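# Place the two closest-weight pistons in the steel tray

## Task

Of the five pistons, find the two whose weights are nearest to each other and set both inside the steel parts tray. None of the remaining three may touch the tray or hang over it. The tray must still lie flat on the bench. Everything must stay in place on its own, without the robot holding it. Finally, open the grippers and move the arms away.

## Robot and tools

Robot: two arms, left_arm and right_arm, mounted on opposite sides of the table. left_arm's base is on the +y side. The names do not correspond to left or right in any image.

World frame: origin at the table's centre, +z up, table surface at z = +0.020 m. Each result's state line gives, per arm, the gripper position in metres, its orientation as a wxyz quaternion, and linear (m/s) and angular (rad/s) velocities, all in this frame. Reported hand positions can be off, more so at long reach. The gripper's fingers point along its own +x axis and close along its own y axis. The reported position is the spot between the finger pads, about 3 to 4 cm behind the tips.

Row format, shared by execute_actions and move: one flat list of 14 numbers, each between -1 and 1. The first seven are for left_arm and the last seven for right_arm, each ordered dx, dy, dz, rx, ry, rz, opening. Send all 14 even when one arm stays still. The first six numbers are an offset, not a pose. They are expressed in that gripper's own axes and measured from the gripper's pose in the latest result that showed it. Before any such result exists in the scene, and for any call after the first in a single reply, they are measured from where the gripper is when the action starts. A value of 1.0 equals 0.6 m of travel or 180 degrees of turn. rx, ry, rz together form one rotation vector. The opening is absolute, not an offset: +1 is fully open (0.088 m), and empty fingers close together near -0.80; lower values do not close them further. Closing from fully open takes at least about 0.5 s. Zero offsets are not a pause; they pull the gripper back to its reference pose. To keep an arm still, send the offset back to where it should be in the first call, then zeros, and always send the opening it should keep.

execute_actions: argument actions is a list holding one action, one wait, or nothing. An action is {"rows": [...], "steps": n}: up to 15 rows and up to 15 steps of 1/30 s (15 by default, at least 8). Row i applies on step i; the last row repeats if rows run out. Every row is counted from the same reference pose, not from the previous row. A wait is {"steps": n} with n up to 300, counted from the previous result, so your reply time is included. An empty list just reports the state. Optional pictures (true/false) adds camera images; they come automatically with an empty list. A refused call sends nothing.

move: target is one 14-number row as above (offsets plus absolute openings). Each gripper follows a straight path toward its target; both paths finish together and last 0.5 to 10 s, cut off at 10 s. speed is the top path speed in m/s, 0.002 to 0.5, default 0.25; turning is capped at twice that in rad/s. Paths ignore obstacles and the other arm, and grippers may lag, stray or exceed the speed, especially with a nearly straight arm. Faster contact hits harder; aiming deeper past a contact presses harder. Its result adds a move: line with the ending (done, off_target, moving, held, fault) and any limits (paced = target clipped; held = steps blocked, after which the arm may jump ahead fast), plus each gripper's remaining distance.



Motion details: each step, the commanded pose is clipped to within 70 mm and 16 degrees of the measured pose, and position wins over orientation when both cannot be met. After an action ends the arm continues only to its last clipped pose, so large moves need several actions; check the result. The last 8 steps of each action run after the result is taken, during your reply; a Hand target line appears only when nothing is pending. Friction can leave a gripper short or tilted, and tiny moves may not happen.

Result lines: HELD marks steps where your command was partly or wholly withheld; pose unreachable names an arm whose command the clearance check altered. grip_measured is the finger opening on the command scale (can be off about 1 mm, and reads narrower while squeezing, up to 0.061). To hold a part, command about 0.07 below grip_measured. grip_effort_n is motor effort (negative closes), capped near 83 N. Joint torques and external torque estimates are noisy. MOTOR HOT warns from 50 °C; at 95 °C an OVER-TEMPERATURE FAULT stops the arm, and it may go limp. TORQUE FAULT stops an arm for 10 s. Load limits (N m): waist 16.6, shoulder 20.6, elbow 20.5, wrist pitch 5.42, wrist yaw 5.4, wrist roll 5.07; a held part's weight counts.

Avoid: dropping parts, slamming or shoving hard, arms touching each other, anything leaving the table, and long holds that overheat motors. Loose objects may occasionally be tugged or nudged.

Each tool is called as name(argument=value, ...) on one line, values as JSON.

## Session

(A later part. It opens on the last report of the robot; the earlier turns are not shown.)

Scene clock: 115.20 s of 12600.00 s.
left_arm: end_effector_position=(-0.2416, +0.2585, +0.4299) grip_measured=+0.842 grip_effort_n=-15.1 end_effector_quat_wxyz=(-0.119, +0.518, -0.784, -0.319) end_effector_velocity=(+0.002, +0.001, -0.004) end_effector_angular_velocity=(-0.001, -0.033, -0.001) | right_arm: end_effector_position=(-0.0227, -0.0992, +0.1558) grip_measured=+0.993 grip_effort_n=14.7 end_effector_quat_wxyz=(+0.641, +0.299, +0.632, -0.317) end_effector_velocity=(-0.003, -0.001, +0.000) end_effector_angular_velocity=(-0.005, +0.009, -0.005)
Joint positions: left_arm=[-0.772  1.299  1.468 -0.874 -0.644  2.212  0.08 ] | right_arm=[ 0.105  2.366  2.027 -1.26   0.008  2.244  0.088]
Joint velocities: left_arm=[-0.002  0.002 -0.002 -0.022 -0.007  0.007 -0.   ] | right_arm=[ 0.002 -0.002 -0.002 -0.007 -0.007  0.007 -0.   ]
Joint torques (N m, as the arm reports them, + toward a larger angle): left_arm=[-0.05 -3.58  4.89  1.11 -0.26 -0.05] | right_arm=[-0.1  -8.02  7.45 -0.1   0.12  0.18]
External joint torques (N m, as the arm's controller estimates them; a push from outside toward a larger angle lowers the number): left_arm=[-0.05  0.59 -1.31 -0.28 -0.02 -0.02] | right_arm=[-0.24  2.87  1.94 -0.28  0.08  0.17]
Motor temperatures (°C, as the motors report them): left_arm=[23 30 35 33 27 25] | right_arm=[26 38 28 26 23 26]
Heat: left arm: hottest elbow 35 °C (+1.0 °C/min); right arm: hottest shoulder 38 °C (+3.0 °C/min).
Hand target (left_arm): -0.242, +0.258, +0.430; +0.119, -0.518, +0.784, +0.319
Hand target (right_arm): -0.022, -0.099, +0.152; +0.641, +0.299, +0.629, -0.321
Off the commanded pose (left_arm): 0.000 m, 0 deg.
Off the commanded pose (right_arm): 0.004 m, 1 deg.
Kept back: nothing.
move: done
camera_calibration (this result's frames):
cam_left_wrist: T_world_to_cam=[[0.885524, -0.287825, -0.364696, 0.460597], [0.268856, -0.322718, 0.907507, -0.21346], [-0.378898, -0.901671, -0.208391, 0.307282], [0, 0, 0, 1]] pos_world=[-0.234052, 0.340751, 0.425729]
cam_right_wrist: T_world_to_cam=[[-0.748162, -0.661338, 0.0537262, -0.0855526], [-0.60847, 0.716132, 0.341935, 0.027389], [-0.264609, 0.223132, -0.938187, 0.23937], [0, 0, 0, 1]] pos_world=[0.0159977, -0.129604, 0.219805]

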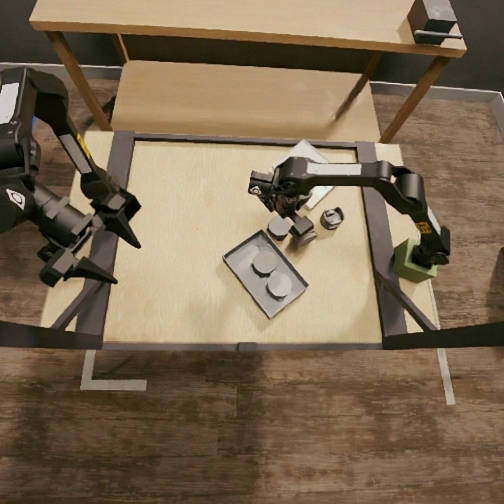

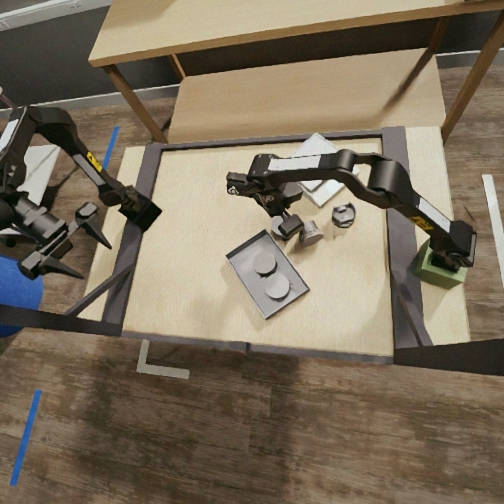

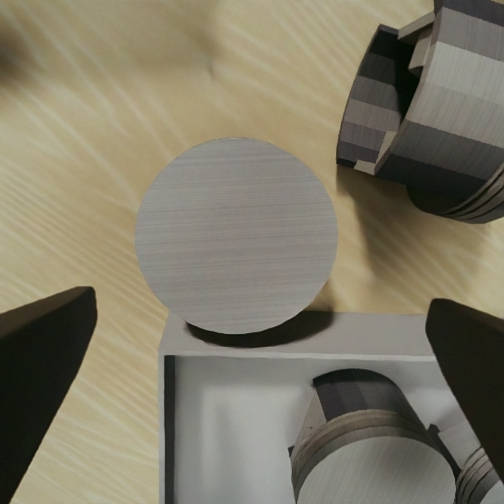

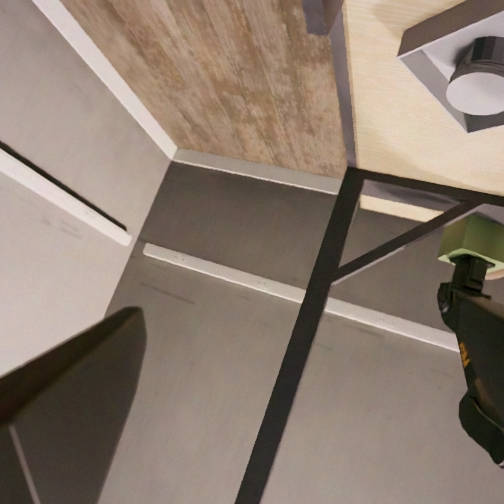

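move(target=[0,0,0,0,0,0,0.84,0.128,0.01,0.006,0,0,0,1], speed=0.12)

Scene clock: 116.50 s of 12600.00 s.
left_arm: end_effector_position=(-0.2416, +0.2585, +0.4299) grip_measured=+0.842 grip_effort_n=-15.1 end_effector_quat_wxyz=(-0.119, +0.518, -0.784, -0.319) end_effector_velocity=(+0.000, +0.002, -0.002) end_effector_angular_velocity=(+0.010, -0.000, -0.004) | right_arm: end_effector_position=(-0.0160, -0.0971, +0.0858) grip_measured=+0.993 grip_effort_n=14.7 end_effector_quat_wxyz=(+0.640, +0.305, +0.633, -0.312) end_effector_velocity=(-0.000, -0.002, +0.001) end_effector_angular_velocity=(-0.009, -0.005, -0.005)
Joint positions: left_arm=[-0.772  1.299  1.468 -0.874 -0.644  2.212  0.08 ] | right_arm=[ 0.091  2.436  1.869 -1.016  0.008  2.232  0.088]
Joint velocities: left_arm=[-0.002 -0.002 -0.002 -0.007  0.007 -0.007 -0.   ] | right_arm=[ 0.002 -0.002 -0.002 -0.007  0.007  0.007  0.   ]
Joint torques (N m, as the arm reports them, + toward a larger angle): left_arm=[-0.07 -3.59  4.88  1.12 -0.26 -0.05] | right_arm=[-0.23 -8.19  4.84  0.28  0.07 -0.12]
External joint torques (N m, as the arm's controller estimates them; a push from outside toward a larger angle lowers the number): left_arm=[-0.06  0.58 -1.36 -0.29 -0.02 -0.02] | right_arm=[-0.27  2.67 -0.36  0.08  0.01 -0.12]
Motor temperatures (°C, as the motors report them): left_arm=[23 30 35 33 27 25] | right_arm=[26 38 28 26 23 26]
Heat: left arm: hottest elbow 35 °C (+1.0 °C/min); right arm: hottest shoulder 38 °C (+3.0 °C/min).
Hand target (left_arm): -0.242, +0.258, +0.430; +0.119, -0.518, +0.784, +0.319
Hand target (right_arm): -0.015, -0.100, +0.079; +0.641, +0.299, +0.632, -0.317
Off the commanded pose (left_arm): 0.000 m, 0 deg.
Off the commanded pose (right_arm): 0.008 m, 1 deg.
Kept back: nothing.
move: done
camera_calibration (this result's frames):
cam_left_wrist: T_world_to_cam=[[0.885524, -0.287825, -0.364696, 0.460597], [0.268856, -0.322718, 0.907507, -0.21346], [-0.378898, -0.901671, -0.208391, 0.307282], [0, 0, 0, 1]] pos_world=[-0.234052, 0.340751, 0.425729]
cam_right_wrist: T_world_to_cam=[[-0.749073, -0.661168, 0.0417802, -0.0743576], [-0.608762, 0.711834, 0.350287, 0.0527986], [-0.261339, 0.236957, -0.93571, 0.176247], [0, 0, 0, 1]] pos_world=[0.0225027, -0.12851, 0.149528]

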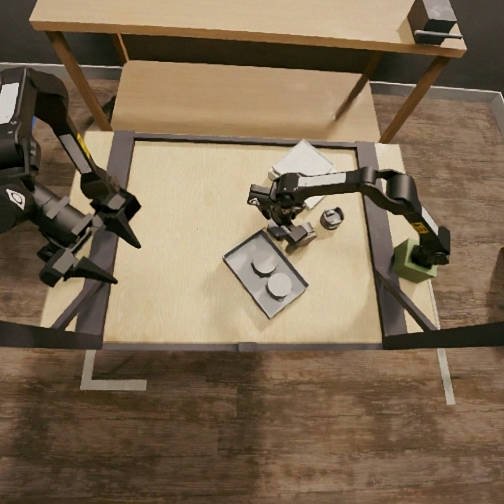

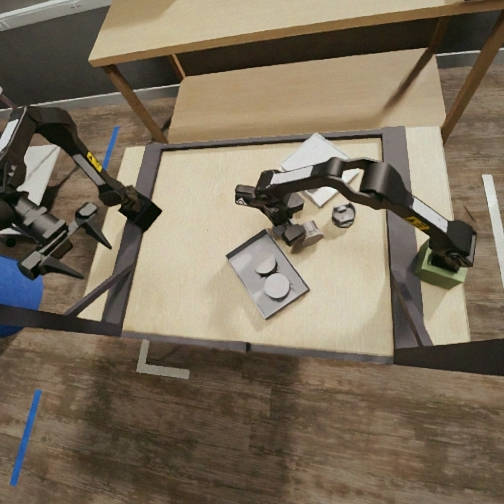

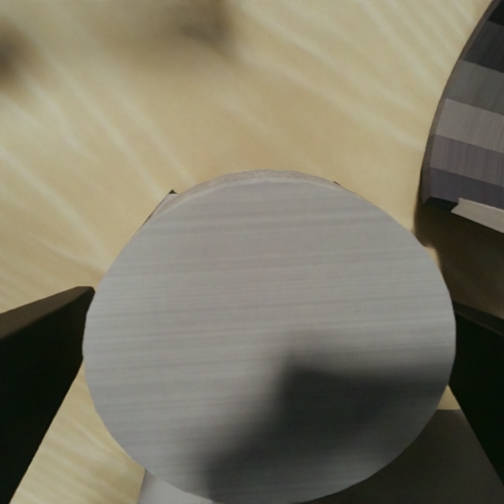

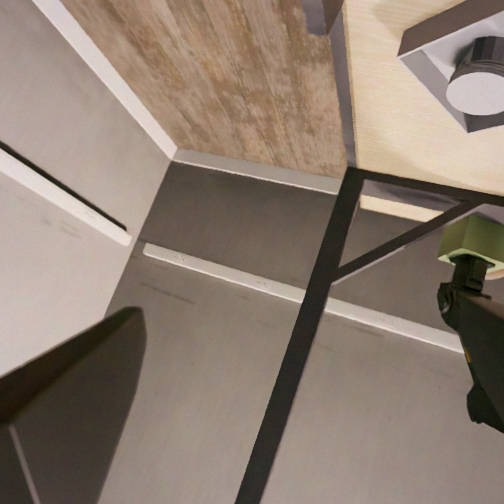

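move(target=[0,0,0,0,0,0,0.84,0,0,0,0,0,0,0.3])

move(target=[0,0,0,0,0,0,0.84,0,0.065,0.035,0,0,0,0.3], speed=0.08)

move(target=[0,0,0,0,0,0,0.84,0,0,0,0,0,0,0.9])

move(target=[0,0,0,0,0,0,0.84,-0.13,-0.01,0.01,0,0,0,0.9])

move(target=[0,0,0,0,0,0,0.84,-0.1,-0.2,0.3,0,0,0,0.9])

Scene clock: 117.60 s of 12600.00 s.
left_arm: end_effector_position=(-0.2416, +0.2585, +0.4299) grip_measured=+0.842 grip_effort_n=-14.7 end_effector_quat_wxyz=(-0.119, +0.518, -0.784, -0.319) end_effector_velocity=(-0.001, +0.001, +0.000) end_effector_angular_velocity=(-0.000, +0.003, -0.012) | right_arm: end_effector_position=(-0.0158, -0.0969, +0.0858) grip_measured=+0.616 grip_effort_n=-83.5 end_effector_quat_wxyz=(+0.640, +0.305, +0.632, -0.312) end_effector_velocity=(-0.000, -0.001, +0.002) end_effector_angular_velocity=(-0.001, +0.008, +0.005)
Joint positions: left_arm=[-0.772  1.299  1.468 -0.874 -0.644  2.212  0.08 ] | right_arm=[ 0.091  2.436  1.869 -1.015  0.008  2.232  0.069]
Joint velocities: left_arm=[-0.002 -0.002 -0.002  0.007  0.007  0.007  0.   ] | right_arm=[-0.002 -0.002  0.002 -0.007 -0.007 -0.007 -0.   ]
Joint torques (N m, as the arm reports them, + toward a larger angle): left_arm=[-0.06 -3.56  4.93  1.12 -0.26 -0.04] | right_arm=[ 0.02 -9.34  5.78  0.    0.04  0.03]
External joint torques (N m, as the arm's controller estimates them; a push from outside toward a larger angle lowers the number): left_arm=[-0.05  0.69 -1.34 -0.29 -0.02 -0.01] | right_arm=[-0.05  1.69  0.46 -0.22 -0.01  0.03]
Motor temperatures (°C, as the motors report them): left_arm=[23 30 35 33 27 25] | right_arm=[26 38 28 26 23 26]
Heat: left arm: hottest elbow 35 °C (+1.0 °C/min); right arm: hottest shoulder 38 °C (+3.0 °C/min).
Hand target (left_arm): -0.242, +0.258, +0.430; +0.119, -0.518, +0.784, +0.319
Hand target (right_arm): -0.016, -0.097, +0.086; +0.640, +0.305, +0.633, -0.312
Off the commanded pose (left_arm): 0.000 m, 0 deg.
Off the commanded pose (right_arm): 0.000 m, 0 deg.
Kept back: nothing.
move: done
camera_calibration (this result's frames):
cam_left_wrist: T_world_to_cam=[[0.885524, -0.287825, -0.364696, 0.460597], [0.268856, -0.322718, 0.907507, -0.21346], [-0.378898, -0.901671, -0.208391, 0.307282], [0, 0, 0, 1]] pos_world=[-0.234052, 0.340751, 0.425729]
cam_right_wrist: T_world_to_cam=[[-0.749113, -0.661228, 0.0400928, -0.0738803], [-0.609156, 0.711374, 0.350538, 0.0526333], [-0.260306, 0.238169, -0.93569, 0.176356], [0, 0, 0, 1]] pos_world=[0.0226238, -0.128296, 0.149527]

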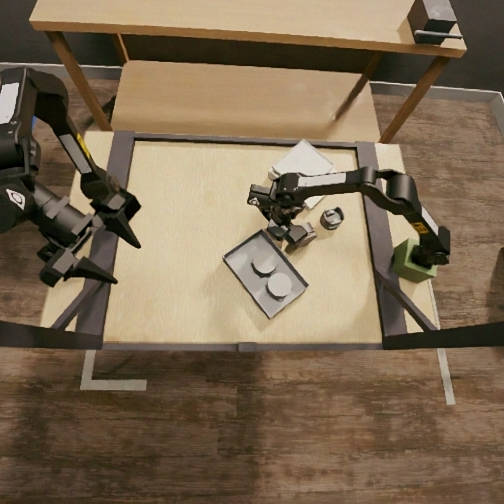

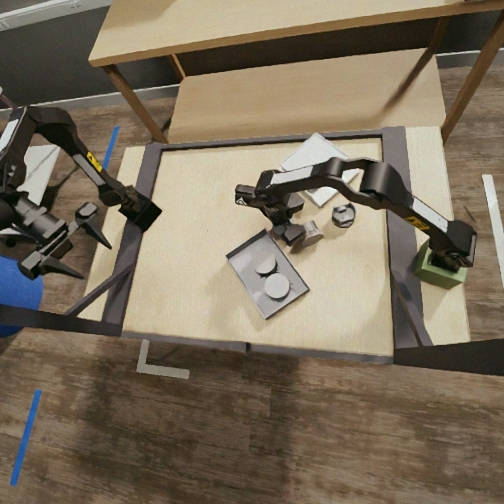

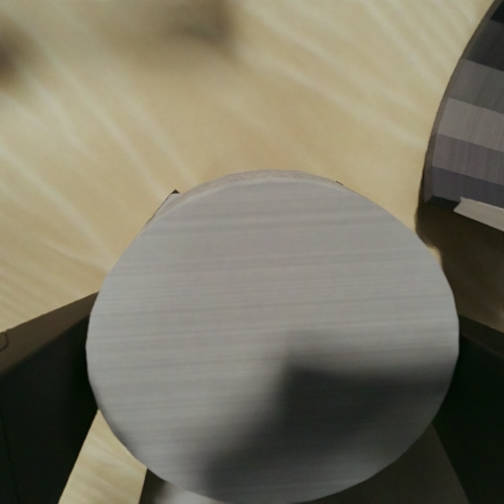

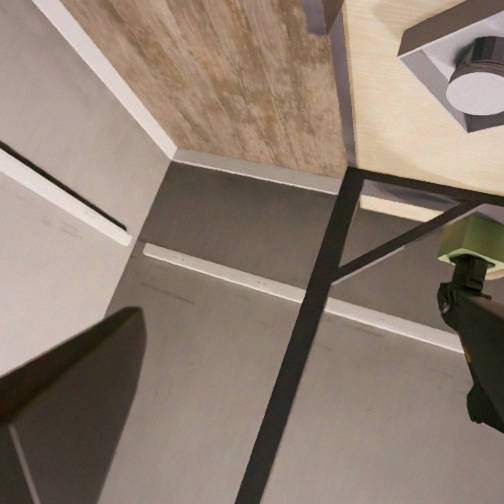

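Scene clock: 118.53 s of 12600.00 s.
left_arm: end_effector_position=(-0.2416, +0.2585, +0.4299) grip_measured=+0.842 grip_effort_n=-14.7 end_effector_quat_wxyz=(-0.119, +0.518, -0.784, -0.319) end_effector_velocity=(+0.001, -0.002, +0.002) end_effector_angular_velocity=(-0.012, +0.009, +0.018) | right_arm: end_effector_position=(+0.0256, -0.0902, +0.0880) grip_measured=+0.616 grip_effort_n=-83.5 end_effector_quat_wxyz=(+0.639, +0.306, +0.633, -0.312) end_effector_velocity=(+0.002, -0.002, +0.001) end_effector_angular_velocity=(-0.009, +0.011, -0.000)
Joint positions: left_arm=[-0.772  1.299  1.468 -0.874 -0.644  2.212  0.08 ] | right_arm=[ 0.01   2.513  2.02  -1.088  0.007  2.152  0.069]
Joint velocities: left_arm=[-0.002 -0.002 -0.002  0.007 -0.022 -0.007 -0.   ] | right_arm=[-0.007  0.007  0.017 -0.022 -0.007 -0.007 -0.   ]
Joint torques (N m, as the arm reports them, + toward a larger angle): left_arm=[-0.07 -3.6   4.91  1.12 -0.27 -0.03] | right_arm=[-0.14 -8.8   7.62  0.01  0.12 -0.13]
External joint torques (N m, as the arm's controller estimates them; a push from outside toward a larger angle lowers the number): left_arm=[-0.11  0.65 -1.37 -0.29 -0.02  0.  ] | right_arm=[-0.14  2.61  2.25 -0.21  0.06 -0.13]
Motor temperatures (°C, as the motors report them): left_arm=[23 30 35 33 27 25] | right_arm=[26 38 28 26 23 26]
Heat: left arm: hottest elbow 35 °C (+1.0 °C/min); right arm: hottest shoulder 38 °C (+3.0 °C/min).
Hand target (left_arm): -0.242, +0.258, +0.430; +0.119, -0.518, +0.784, +0.319
Hand target (right_arm): +0.028, -0.089, +0.086; +0.640, +0.305, +0.633, -0.311
Off the commanded pose (left_arm): 0.000 m, 0 deg.
Off the commanded pose (right_arm): 0.003 m, 0 deg.
Kept back: nothing.
move: done
camera_calibration (this result's frames):
cam_left_wrist: T_world_to_cam=[[0.885524, -0.287825, -0.364696, 0.460597], [0.268856, -0.322718, 0.907507, -0.21346], [-0.378898, -0.901671, -0.208391, 0.307282], [0, 0, 0, 1]] pos_world=[-0.234052, 0.340751, 0.425729]
cam_right_wrist: T_world_to_cam=[[-0.750566, -0.65954, 0.0407179, -0.0384035], [-0.606894, 0.712407, 0.352357, 0.0722289], [-0.261401, 0.239756, -0.934979, 0.187669], [0, 0, 0, 1]] pos_world=[0.0640678, -0.12178, 0.15158]

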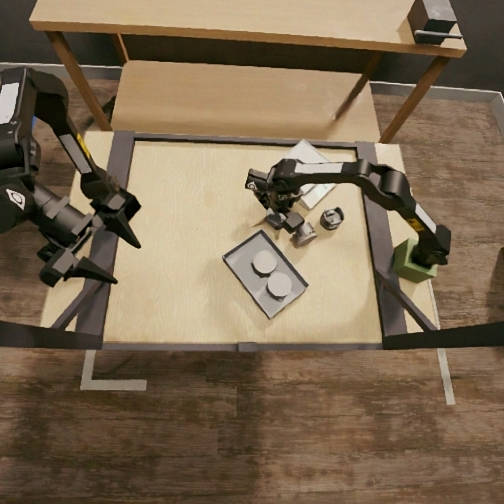

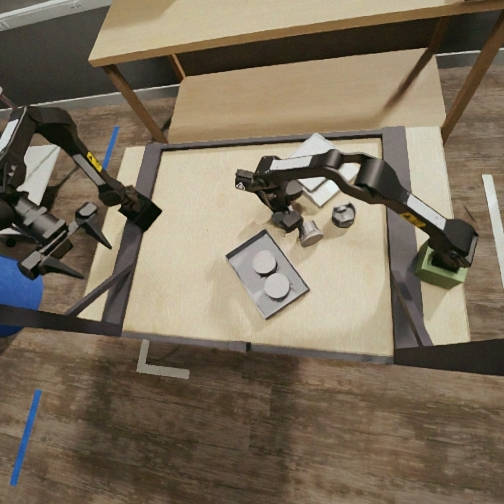

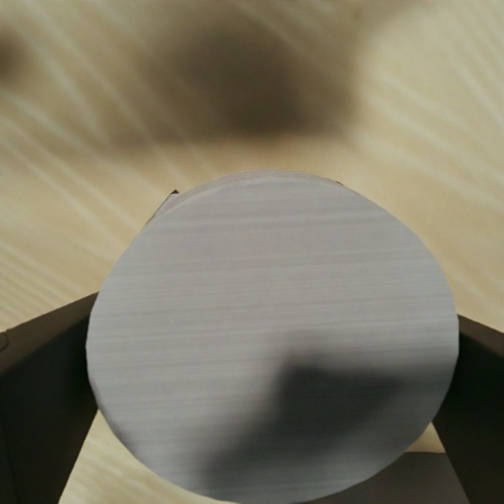

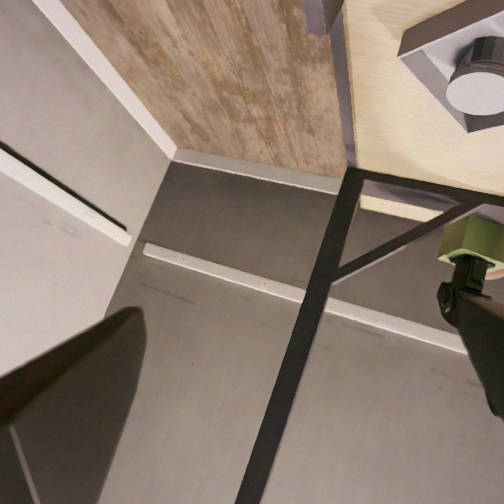

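Scene clock: 119.20 s of 12600.00 s.
left_arm: end_effector_position=(-0.2416, +0.2585, +0.4299) grip_measured=+0.842 grip_effort_n=-15.1 end_effector_quat_wxyz=(-0.119, +0.518, -0.784, -0.319) end_effector_velocity=(-0.001, +0.003, -0.003) end_effector_angular_velocity=(+0.019, +0.002, -0.015) | right_arm: end_effector_position=(+0.0256, -0.0903, +0.0880) grip_measured=+0.896 grip_effort_n=14.7 end_effector_quat_wxyz=(+0.639, +0.306, +0.633, -0.313) end_effector_velocity=(+0.003, -0.006, +0.001) end_effector_angular_velocity=(-0.028, -0.014, -0.010)
Joint positions: left_arm=[-0.772  1.299  1.468 -0.874 -0.644  2.212  0.08 ] | right_arm=[ 0.01   2.513  2.02  -1.088  0.007  2.152  0.083]
Joint velocities: left_arm=[-0.002 -0.002 -0.002 -0.007  0.022 -0.007 -0.   ] | right_arm=[-0.002 -0.002 -0.002 -0.022  0.022  0.007  0.   ]
Joint torques (N m, as the arm reports them, + toward a larger angle): left_arm=[-0.05 -3.58  4.9   1.11 -0.26 -0.04] | right_arm=[ 0.01 -9.75  5.92  0.11  0.06  0.02]
External joint torques (N m, as the arm's controller estimates them; a push from outside toward a larger angle lowers the number): left_arm=[-0.03  0.67 -1.37 -0.3  -0.03 -0.01] | right_arm=[ 0.04  1.7   0.54 -0.1   0.    0.02]
Motor temperatures (°C, as the motors report them): left_arm=[23 30 35 33 27 25] | right_arm=[26 38 28 26 23 26]
Heat: left arm: hottest elbow 35 °C (+1.0 °C/min); right arm: hottest shoulder 38 °C (+3.0 °C/min).
Hand target (left_arm): -0.242, +0.258, +0.430; +0.119, -0.518, +0.784, +0.319
Hand target (right_arm): +0.026, -0.090, +0.088; +0.639, +0.306, +0.633, -0.313
Off the commanded pose (left_arm): 0.000 m, 0 deg.
Off the commanded pose (right_arm): 0.000 m, 0 deg.
Kept back: nothing.
move: done
camera_calibration (this result's frames):
cam_left_wrist: T_world_to_cam=[[0.885524, -0.287825, -0.364696, 0.460597], [0.268856, -0.322718, 0.907507, -0.21346], [-0.378898, -0.901671, -0.208391, 0.307282], [0, 0, 0, 1]] pos_world=[-0.234052, 0.340751, 0.425729]
cam_right_wrist: T_world_to_cam=[[-0.750561, -0.659525, 0.0410475, -0.0385032], [-0.606851, 0.712535, 0.352173, 0.0722953], [-0.261515, 0.239417, -0.935034, 0.187659], [0, 0, 0, 1]] pos_world=[0.064049, -0.121835, 0.151587]

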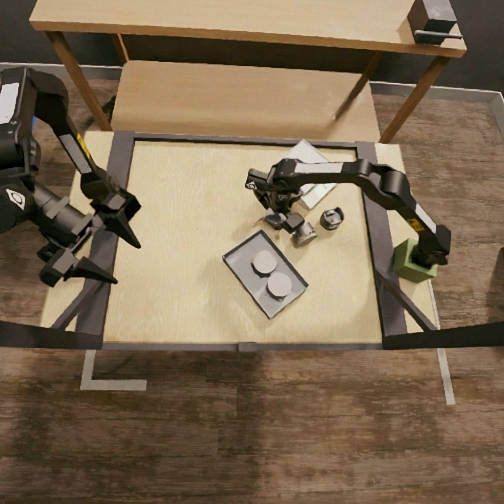

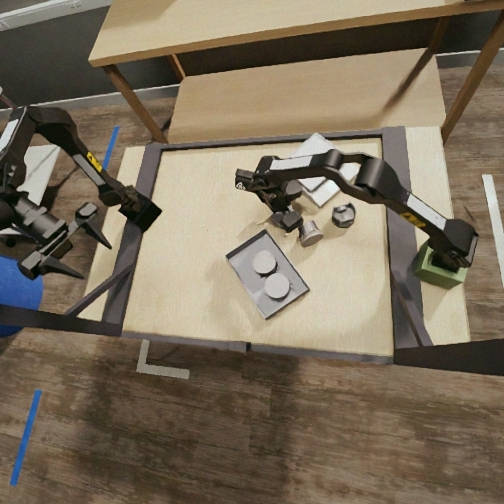

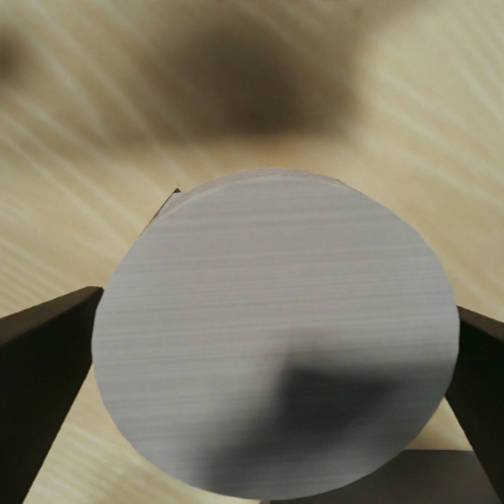

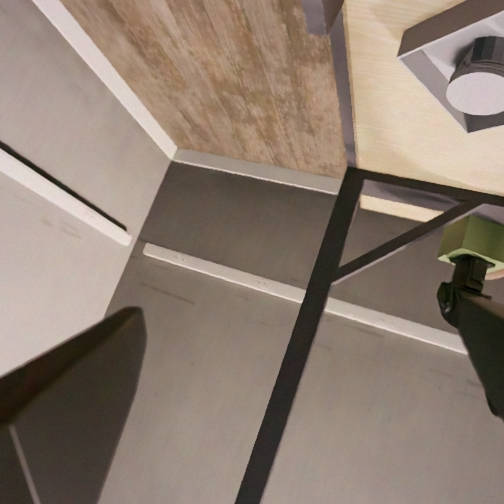

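Scene clock: 120.13 s of 12600.00 s.
left_arm: end_effector_position=(-0.2416, +0.2585, +0.4299) grip_measured=+0.842 grip_effort_n=-14.7 end_effector_quat_wxyz=(-0.119, +0.518, -0.784, -0.319) end_effector_velocity=(+0.004, +0.001, +0.000) end_effector_angular_velocity=(+0.008, +0.003, +0.015) | right_arm: end_effector_position=(+0.0227, -0.0991, +0.1630) grip_measured=+0.897 grip_effort_n=14.7 end_effector_quat_wxyz=(+0.639, +0.304, +0.632, -0.315) end_effector_velocity=(+0.001, +0.009, +0.003) end_effector_angular_velocity=(+0.042, +0.009, -0.010)
Joint positions: left_arm=[-0.772  1.299  1.468 -0.874 -0.644  2.212  0.08 ] | right_arm=[ 0.01   2.417  2.146 -1.317  0.008  2.152  0.083]
Joint velocities: left_arm=[-0.002 -0.007  0.002 -0.022 -0.007 -0.022 -0.   ] | right_arm=[-0.002  0.002  0.017  0.022 -0.022  0.007 -0.   ]
Joint torques (N m, as the arm reports them, + toward a larger angle): left_arm=[-0.05 -3.58  4.91  1.12 -0.26 -0.04] | right_arm=[-0.15 -9.65  7.21 -0.12  0.05 -0.05]
External joint torques (N m, as the arm's controller estimates them; a push from outside toward a larger angle lowers the number): left_arm=[-0.06  0.71 -1.38 -0.29 -0.01 -0.01] | right_arm=[-0.15  1.27  1.75 -0.33  0.   -0.05]
Motor temperatures (°C, as the motors report them): left_arm=[23 30 35 33 27 25] | right_arm=[26 39 28 26 23 26]
Heat: left arm: hottest elbow 35 °C (+1.0 °C/min); right arm: hottest shoulder 39 °C (+5.1 °C/min).
Hand target (left_arm): -0.242, +0.258, +0.430; +0.119, -0.518, +0.784, +0.319
Hand target (right_arm): +0.024, -0.098, +0.166; +0.639, +0.306, +0.633, -0.313
Off the commanded pose (left_arm): 0.000 m, 0 deg.
Off the commanded pose (right_arm): 0.004 m, 0 deg.
Kept back: nothing.
move: done
camera_calibration (this result's frames):
cam_left_wrist: T_world_to_cam=[[0.885524, -0.287825, -0.364696, 0.460597], [0.268856, -0.322718, 0.907507, -0.21346], [-0.378898, -0.901671, -0.208391, 0.307282], [0, 0, 0, 1]] pos_world=[-0.234052, 0.340751, 0.425729]
cam_right_wrist: T_world_to_cam=[[-0.750483, -0.659255, 0.0464582, -0.0504269], [-0.606259, 0.714729, 0.34873, 0.0511833], [-0.263107, 0.23355, -0.936071, 0.258733], [0, 0, 0, 1]] pos_world=[0.0612602, -0.130253, 0.226686]

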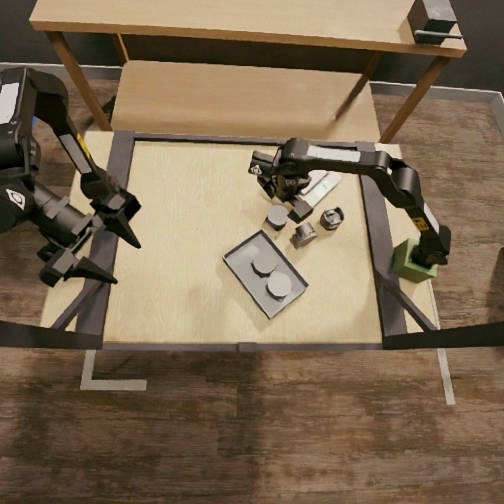

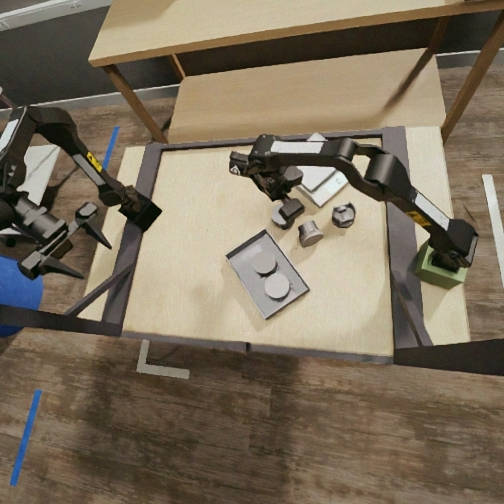

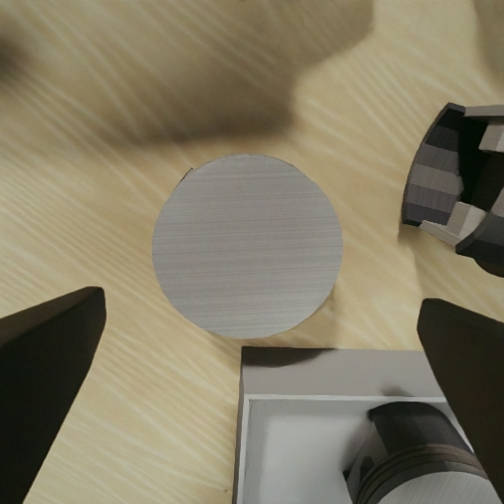

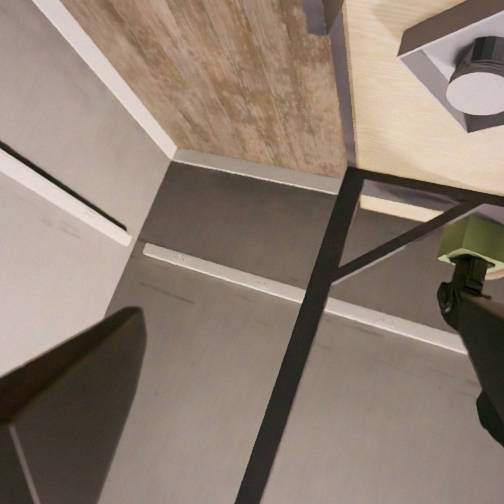

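Scene clock: 121.60 s of 12600.00 s.
left_arm: end_effector_position=(-0.2416, +0.2585, +0.4299) grip_measured=+0.842 grip_effort_n=-15.1 end_effector_quat_wxyz=(-0.119, +0.518, -0.784, -0.319) end_effector_velocity=(+0.002, +0.000, +0.001) end_effector_angular_velocity=(+0.006, +0.013, +0.015) | right_arm: end_effector_position=(+0.0405, -0.3107, +0.2244) grip_measured=+0.897 grip_effort_n=14.2 end_effector_quat_wxyz=(+0.639, +0.305, +0.633, -0.314) end_effector_velocity=(-0.001, -0.002, +0.003) end_effector_angular_velocity=(+0.006, +0.004, -0.015)
Joint positions: left_arm=[-0.772  1.299  1.468 -0.874 -0.644  2.212  0.08 ] | right_arm=[-0.289  1.635  1.257 -1.204  0.011  1.854  0.083]
Joint velocities: left_arm=[-0.002 -0.002  0.002 -0.007 -0.007 -0.022 -0.   ] | right_arm=[-0.007 -0.012 -0.002 -0.007 -0.007  0.007 -0.   ]
Joint torques (N m, as the arm reports them, + toward a larger angle): left_arm=[-0.06 -3.61  4.9   1.12 -0.26 -0.04] | right_arm=[-0.32 -5.9   4.91 -0.02  0.02 -0.11]
External joint torques (N m, as the arm's controller estimates them; a push from outside toward a larger angle lowers the number): left_arm=[-0.08  0.71 -1.44 -0.31 -0.01 -0.01] | right_arm=[-0.31  0.12 -0.65 -0.27 -0.05 -0.11]
Motor temperatures (°C, as the motors report them): left_arm=[23 30 35 33 27 25] | right_arm=[26 39 28 26 23 26]
Heat: left arm: hottest elbow 35 °C (+1.0 °C/min); right arm: hottest shoulder 39 °C (+5.0 °C/min).
Hand target (left_arm): -0.242, +0.258, +0.430; +0.119, -0.518, +0.784, +0.319
Hand target (right_arm): +0.039, -0.314, +0.225; +0.638, +0.304, +0.633, -0.314
Off the commanded pose (left_arm): 0.000 m, 0 deg.
Off the commanded pose (right_arm): 0.004 m, 0 deg.
Kept back: nothing.
move: done
camera_calibration (this result's frames):
cam_left_wrist: T_world_to_cam=[[0.885524, -0.287825, -0.364696, 0.460597], [0.268856, -0.322718, 0.907507, -0.21346], [-0.378898, -0.901671, -0.208391, 0.307282], [0, 0, 0, 1]] pos_world=[-0.234052, 0.340751, 0.425729]
cam_right_wrist: T_world_to_cam=[[-0.751, -0.658804, 0.0444527, -0.178808], [-0.605856, 0.714281, 0.350345, 0.191293], [-0.262561, 0.236177, -0.935565, 0.371058], [0, 0, 0, 1]] pos_world=[0.0790359, -0.342072, 0.288079]

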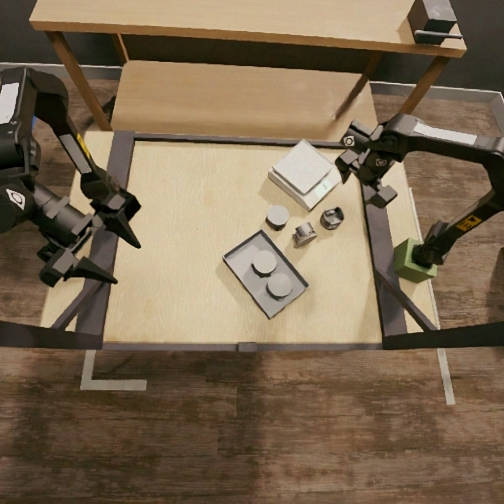

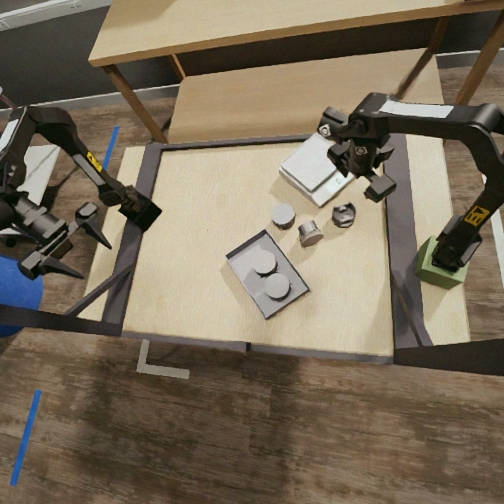

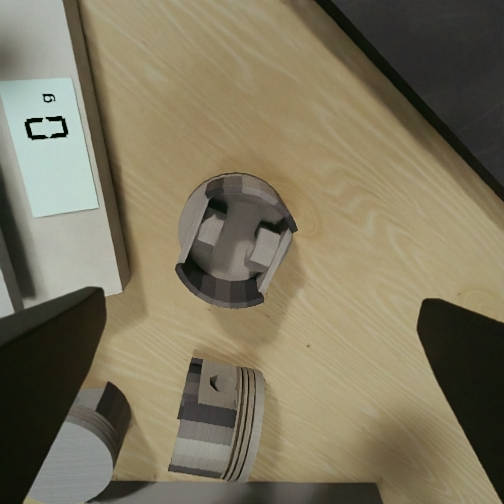

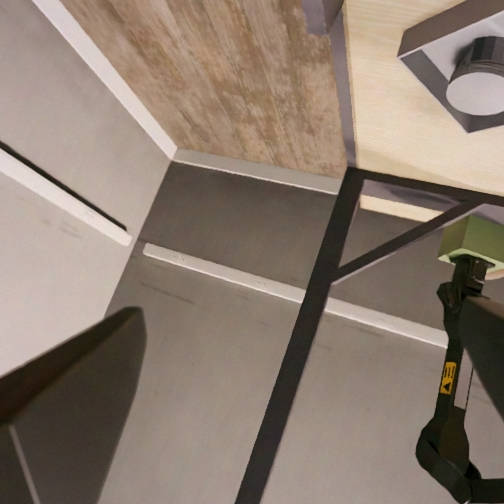

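finished_scene(scene=2)

The scene is finished: the task was done.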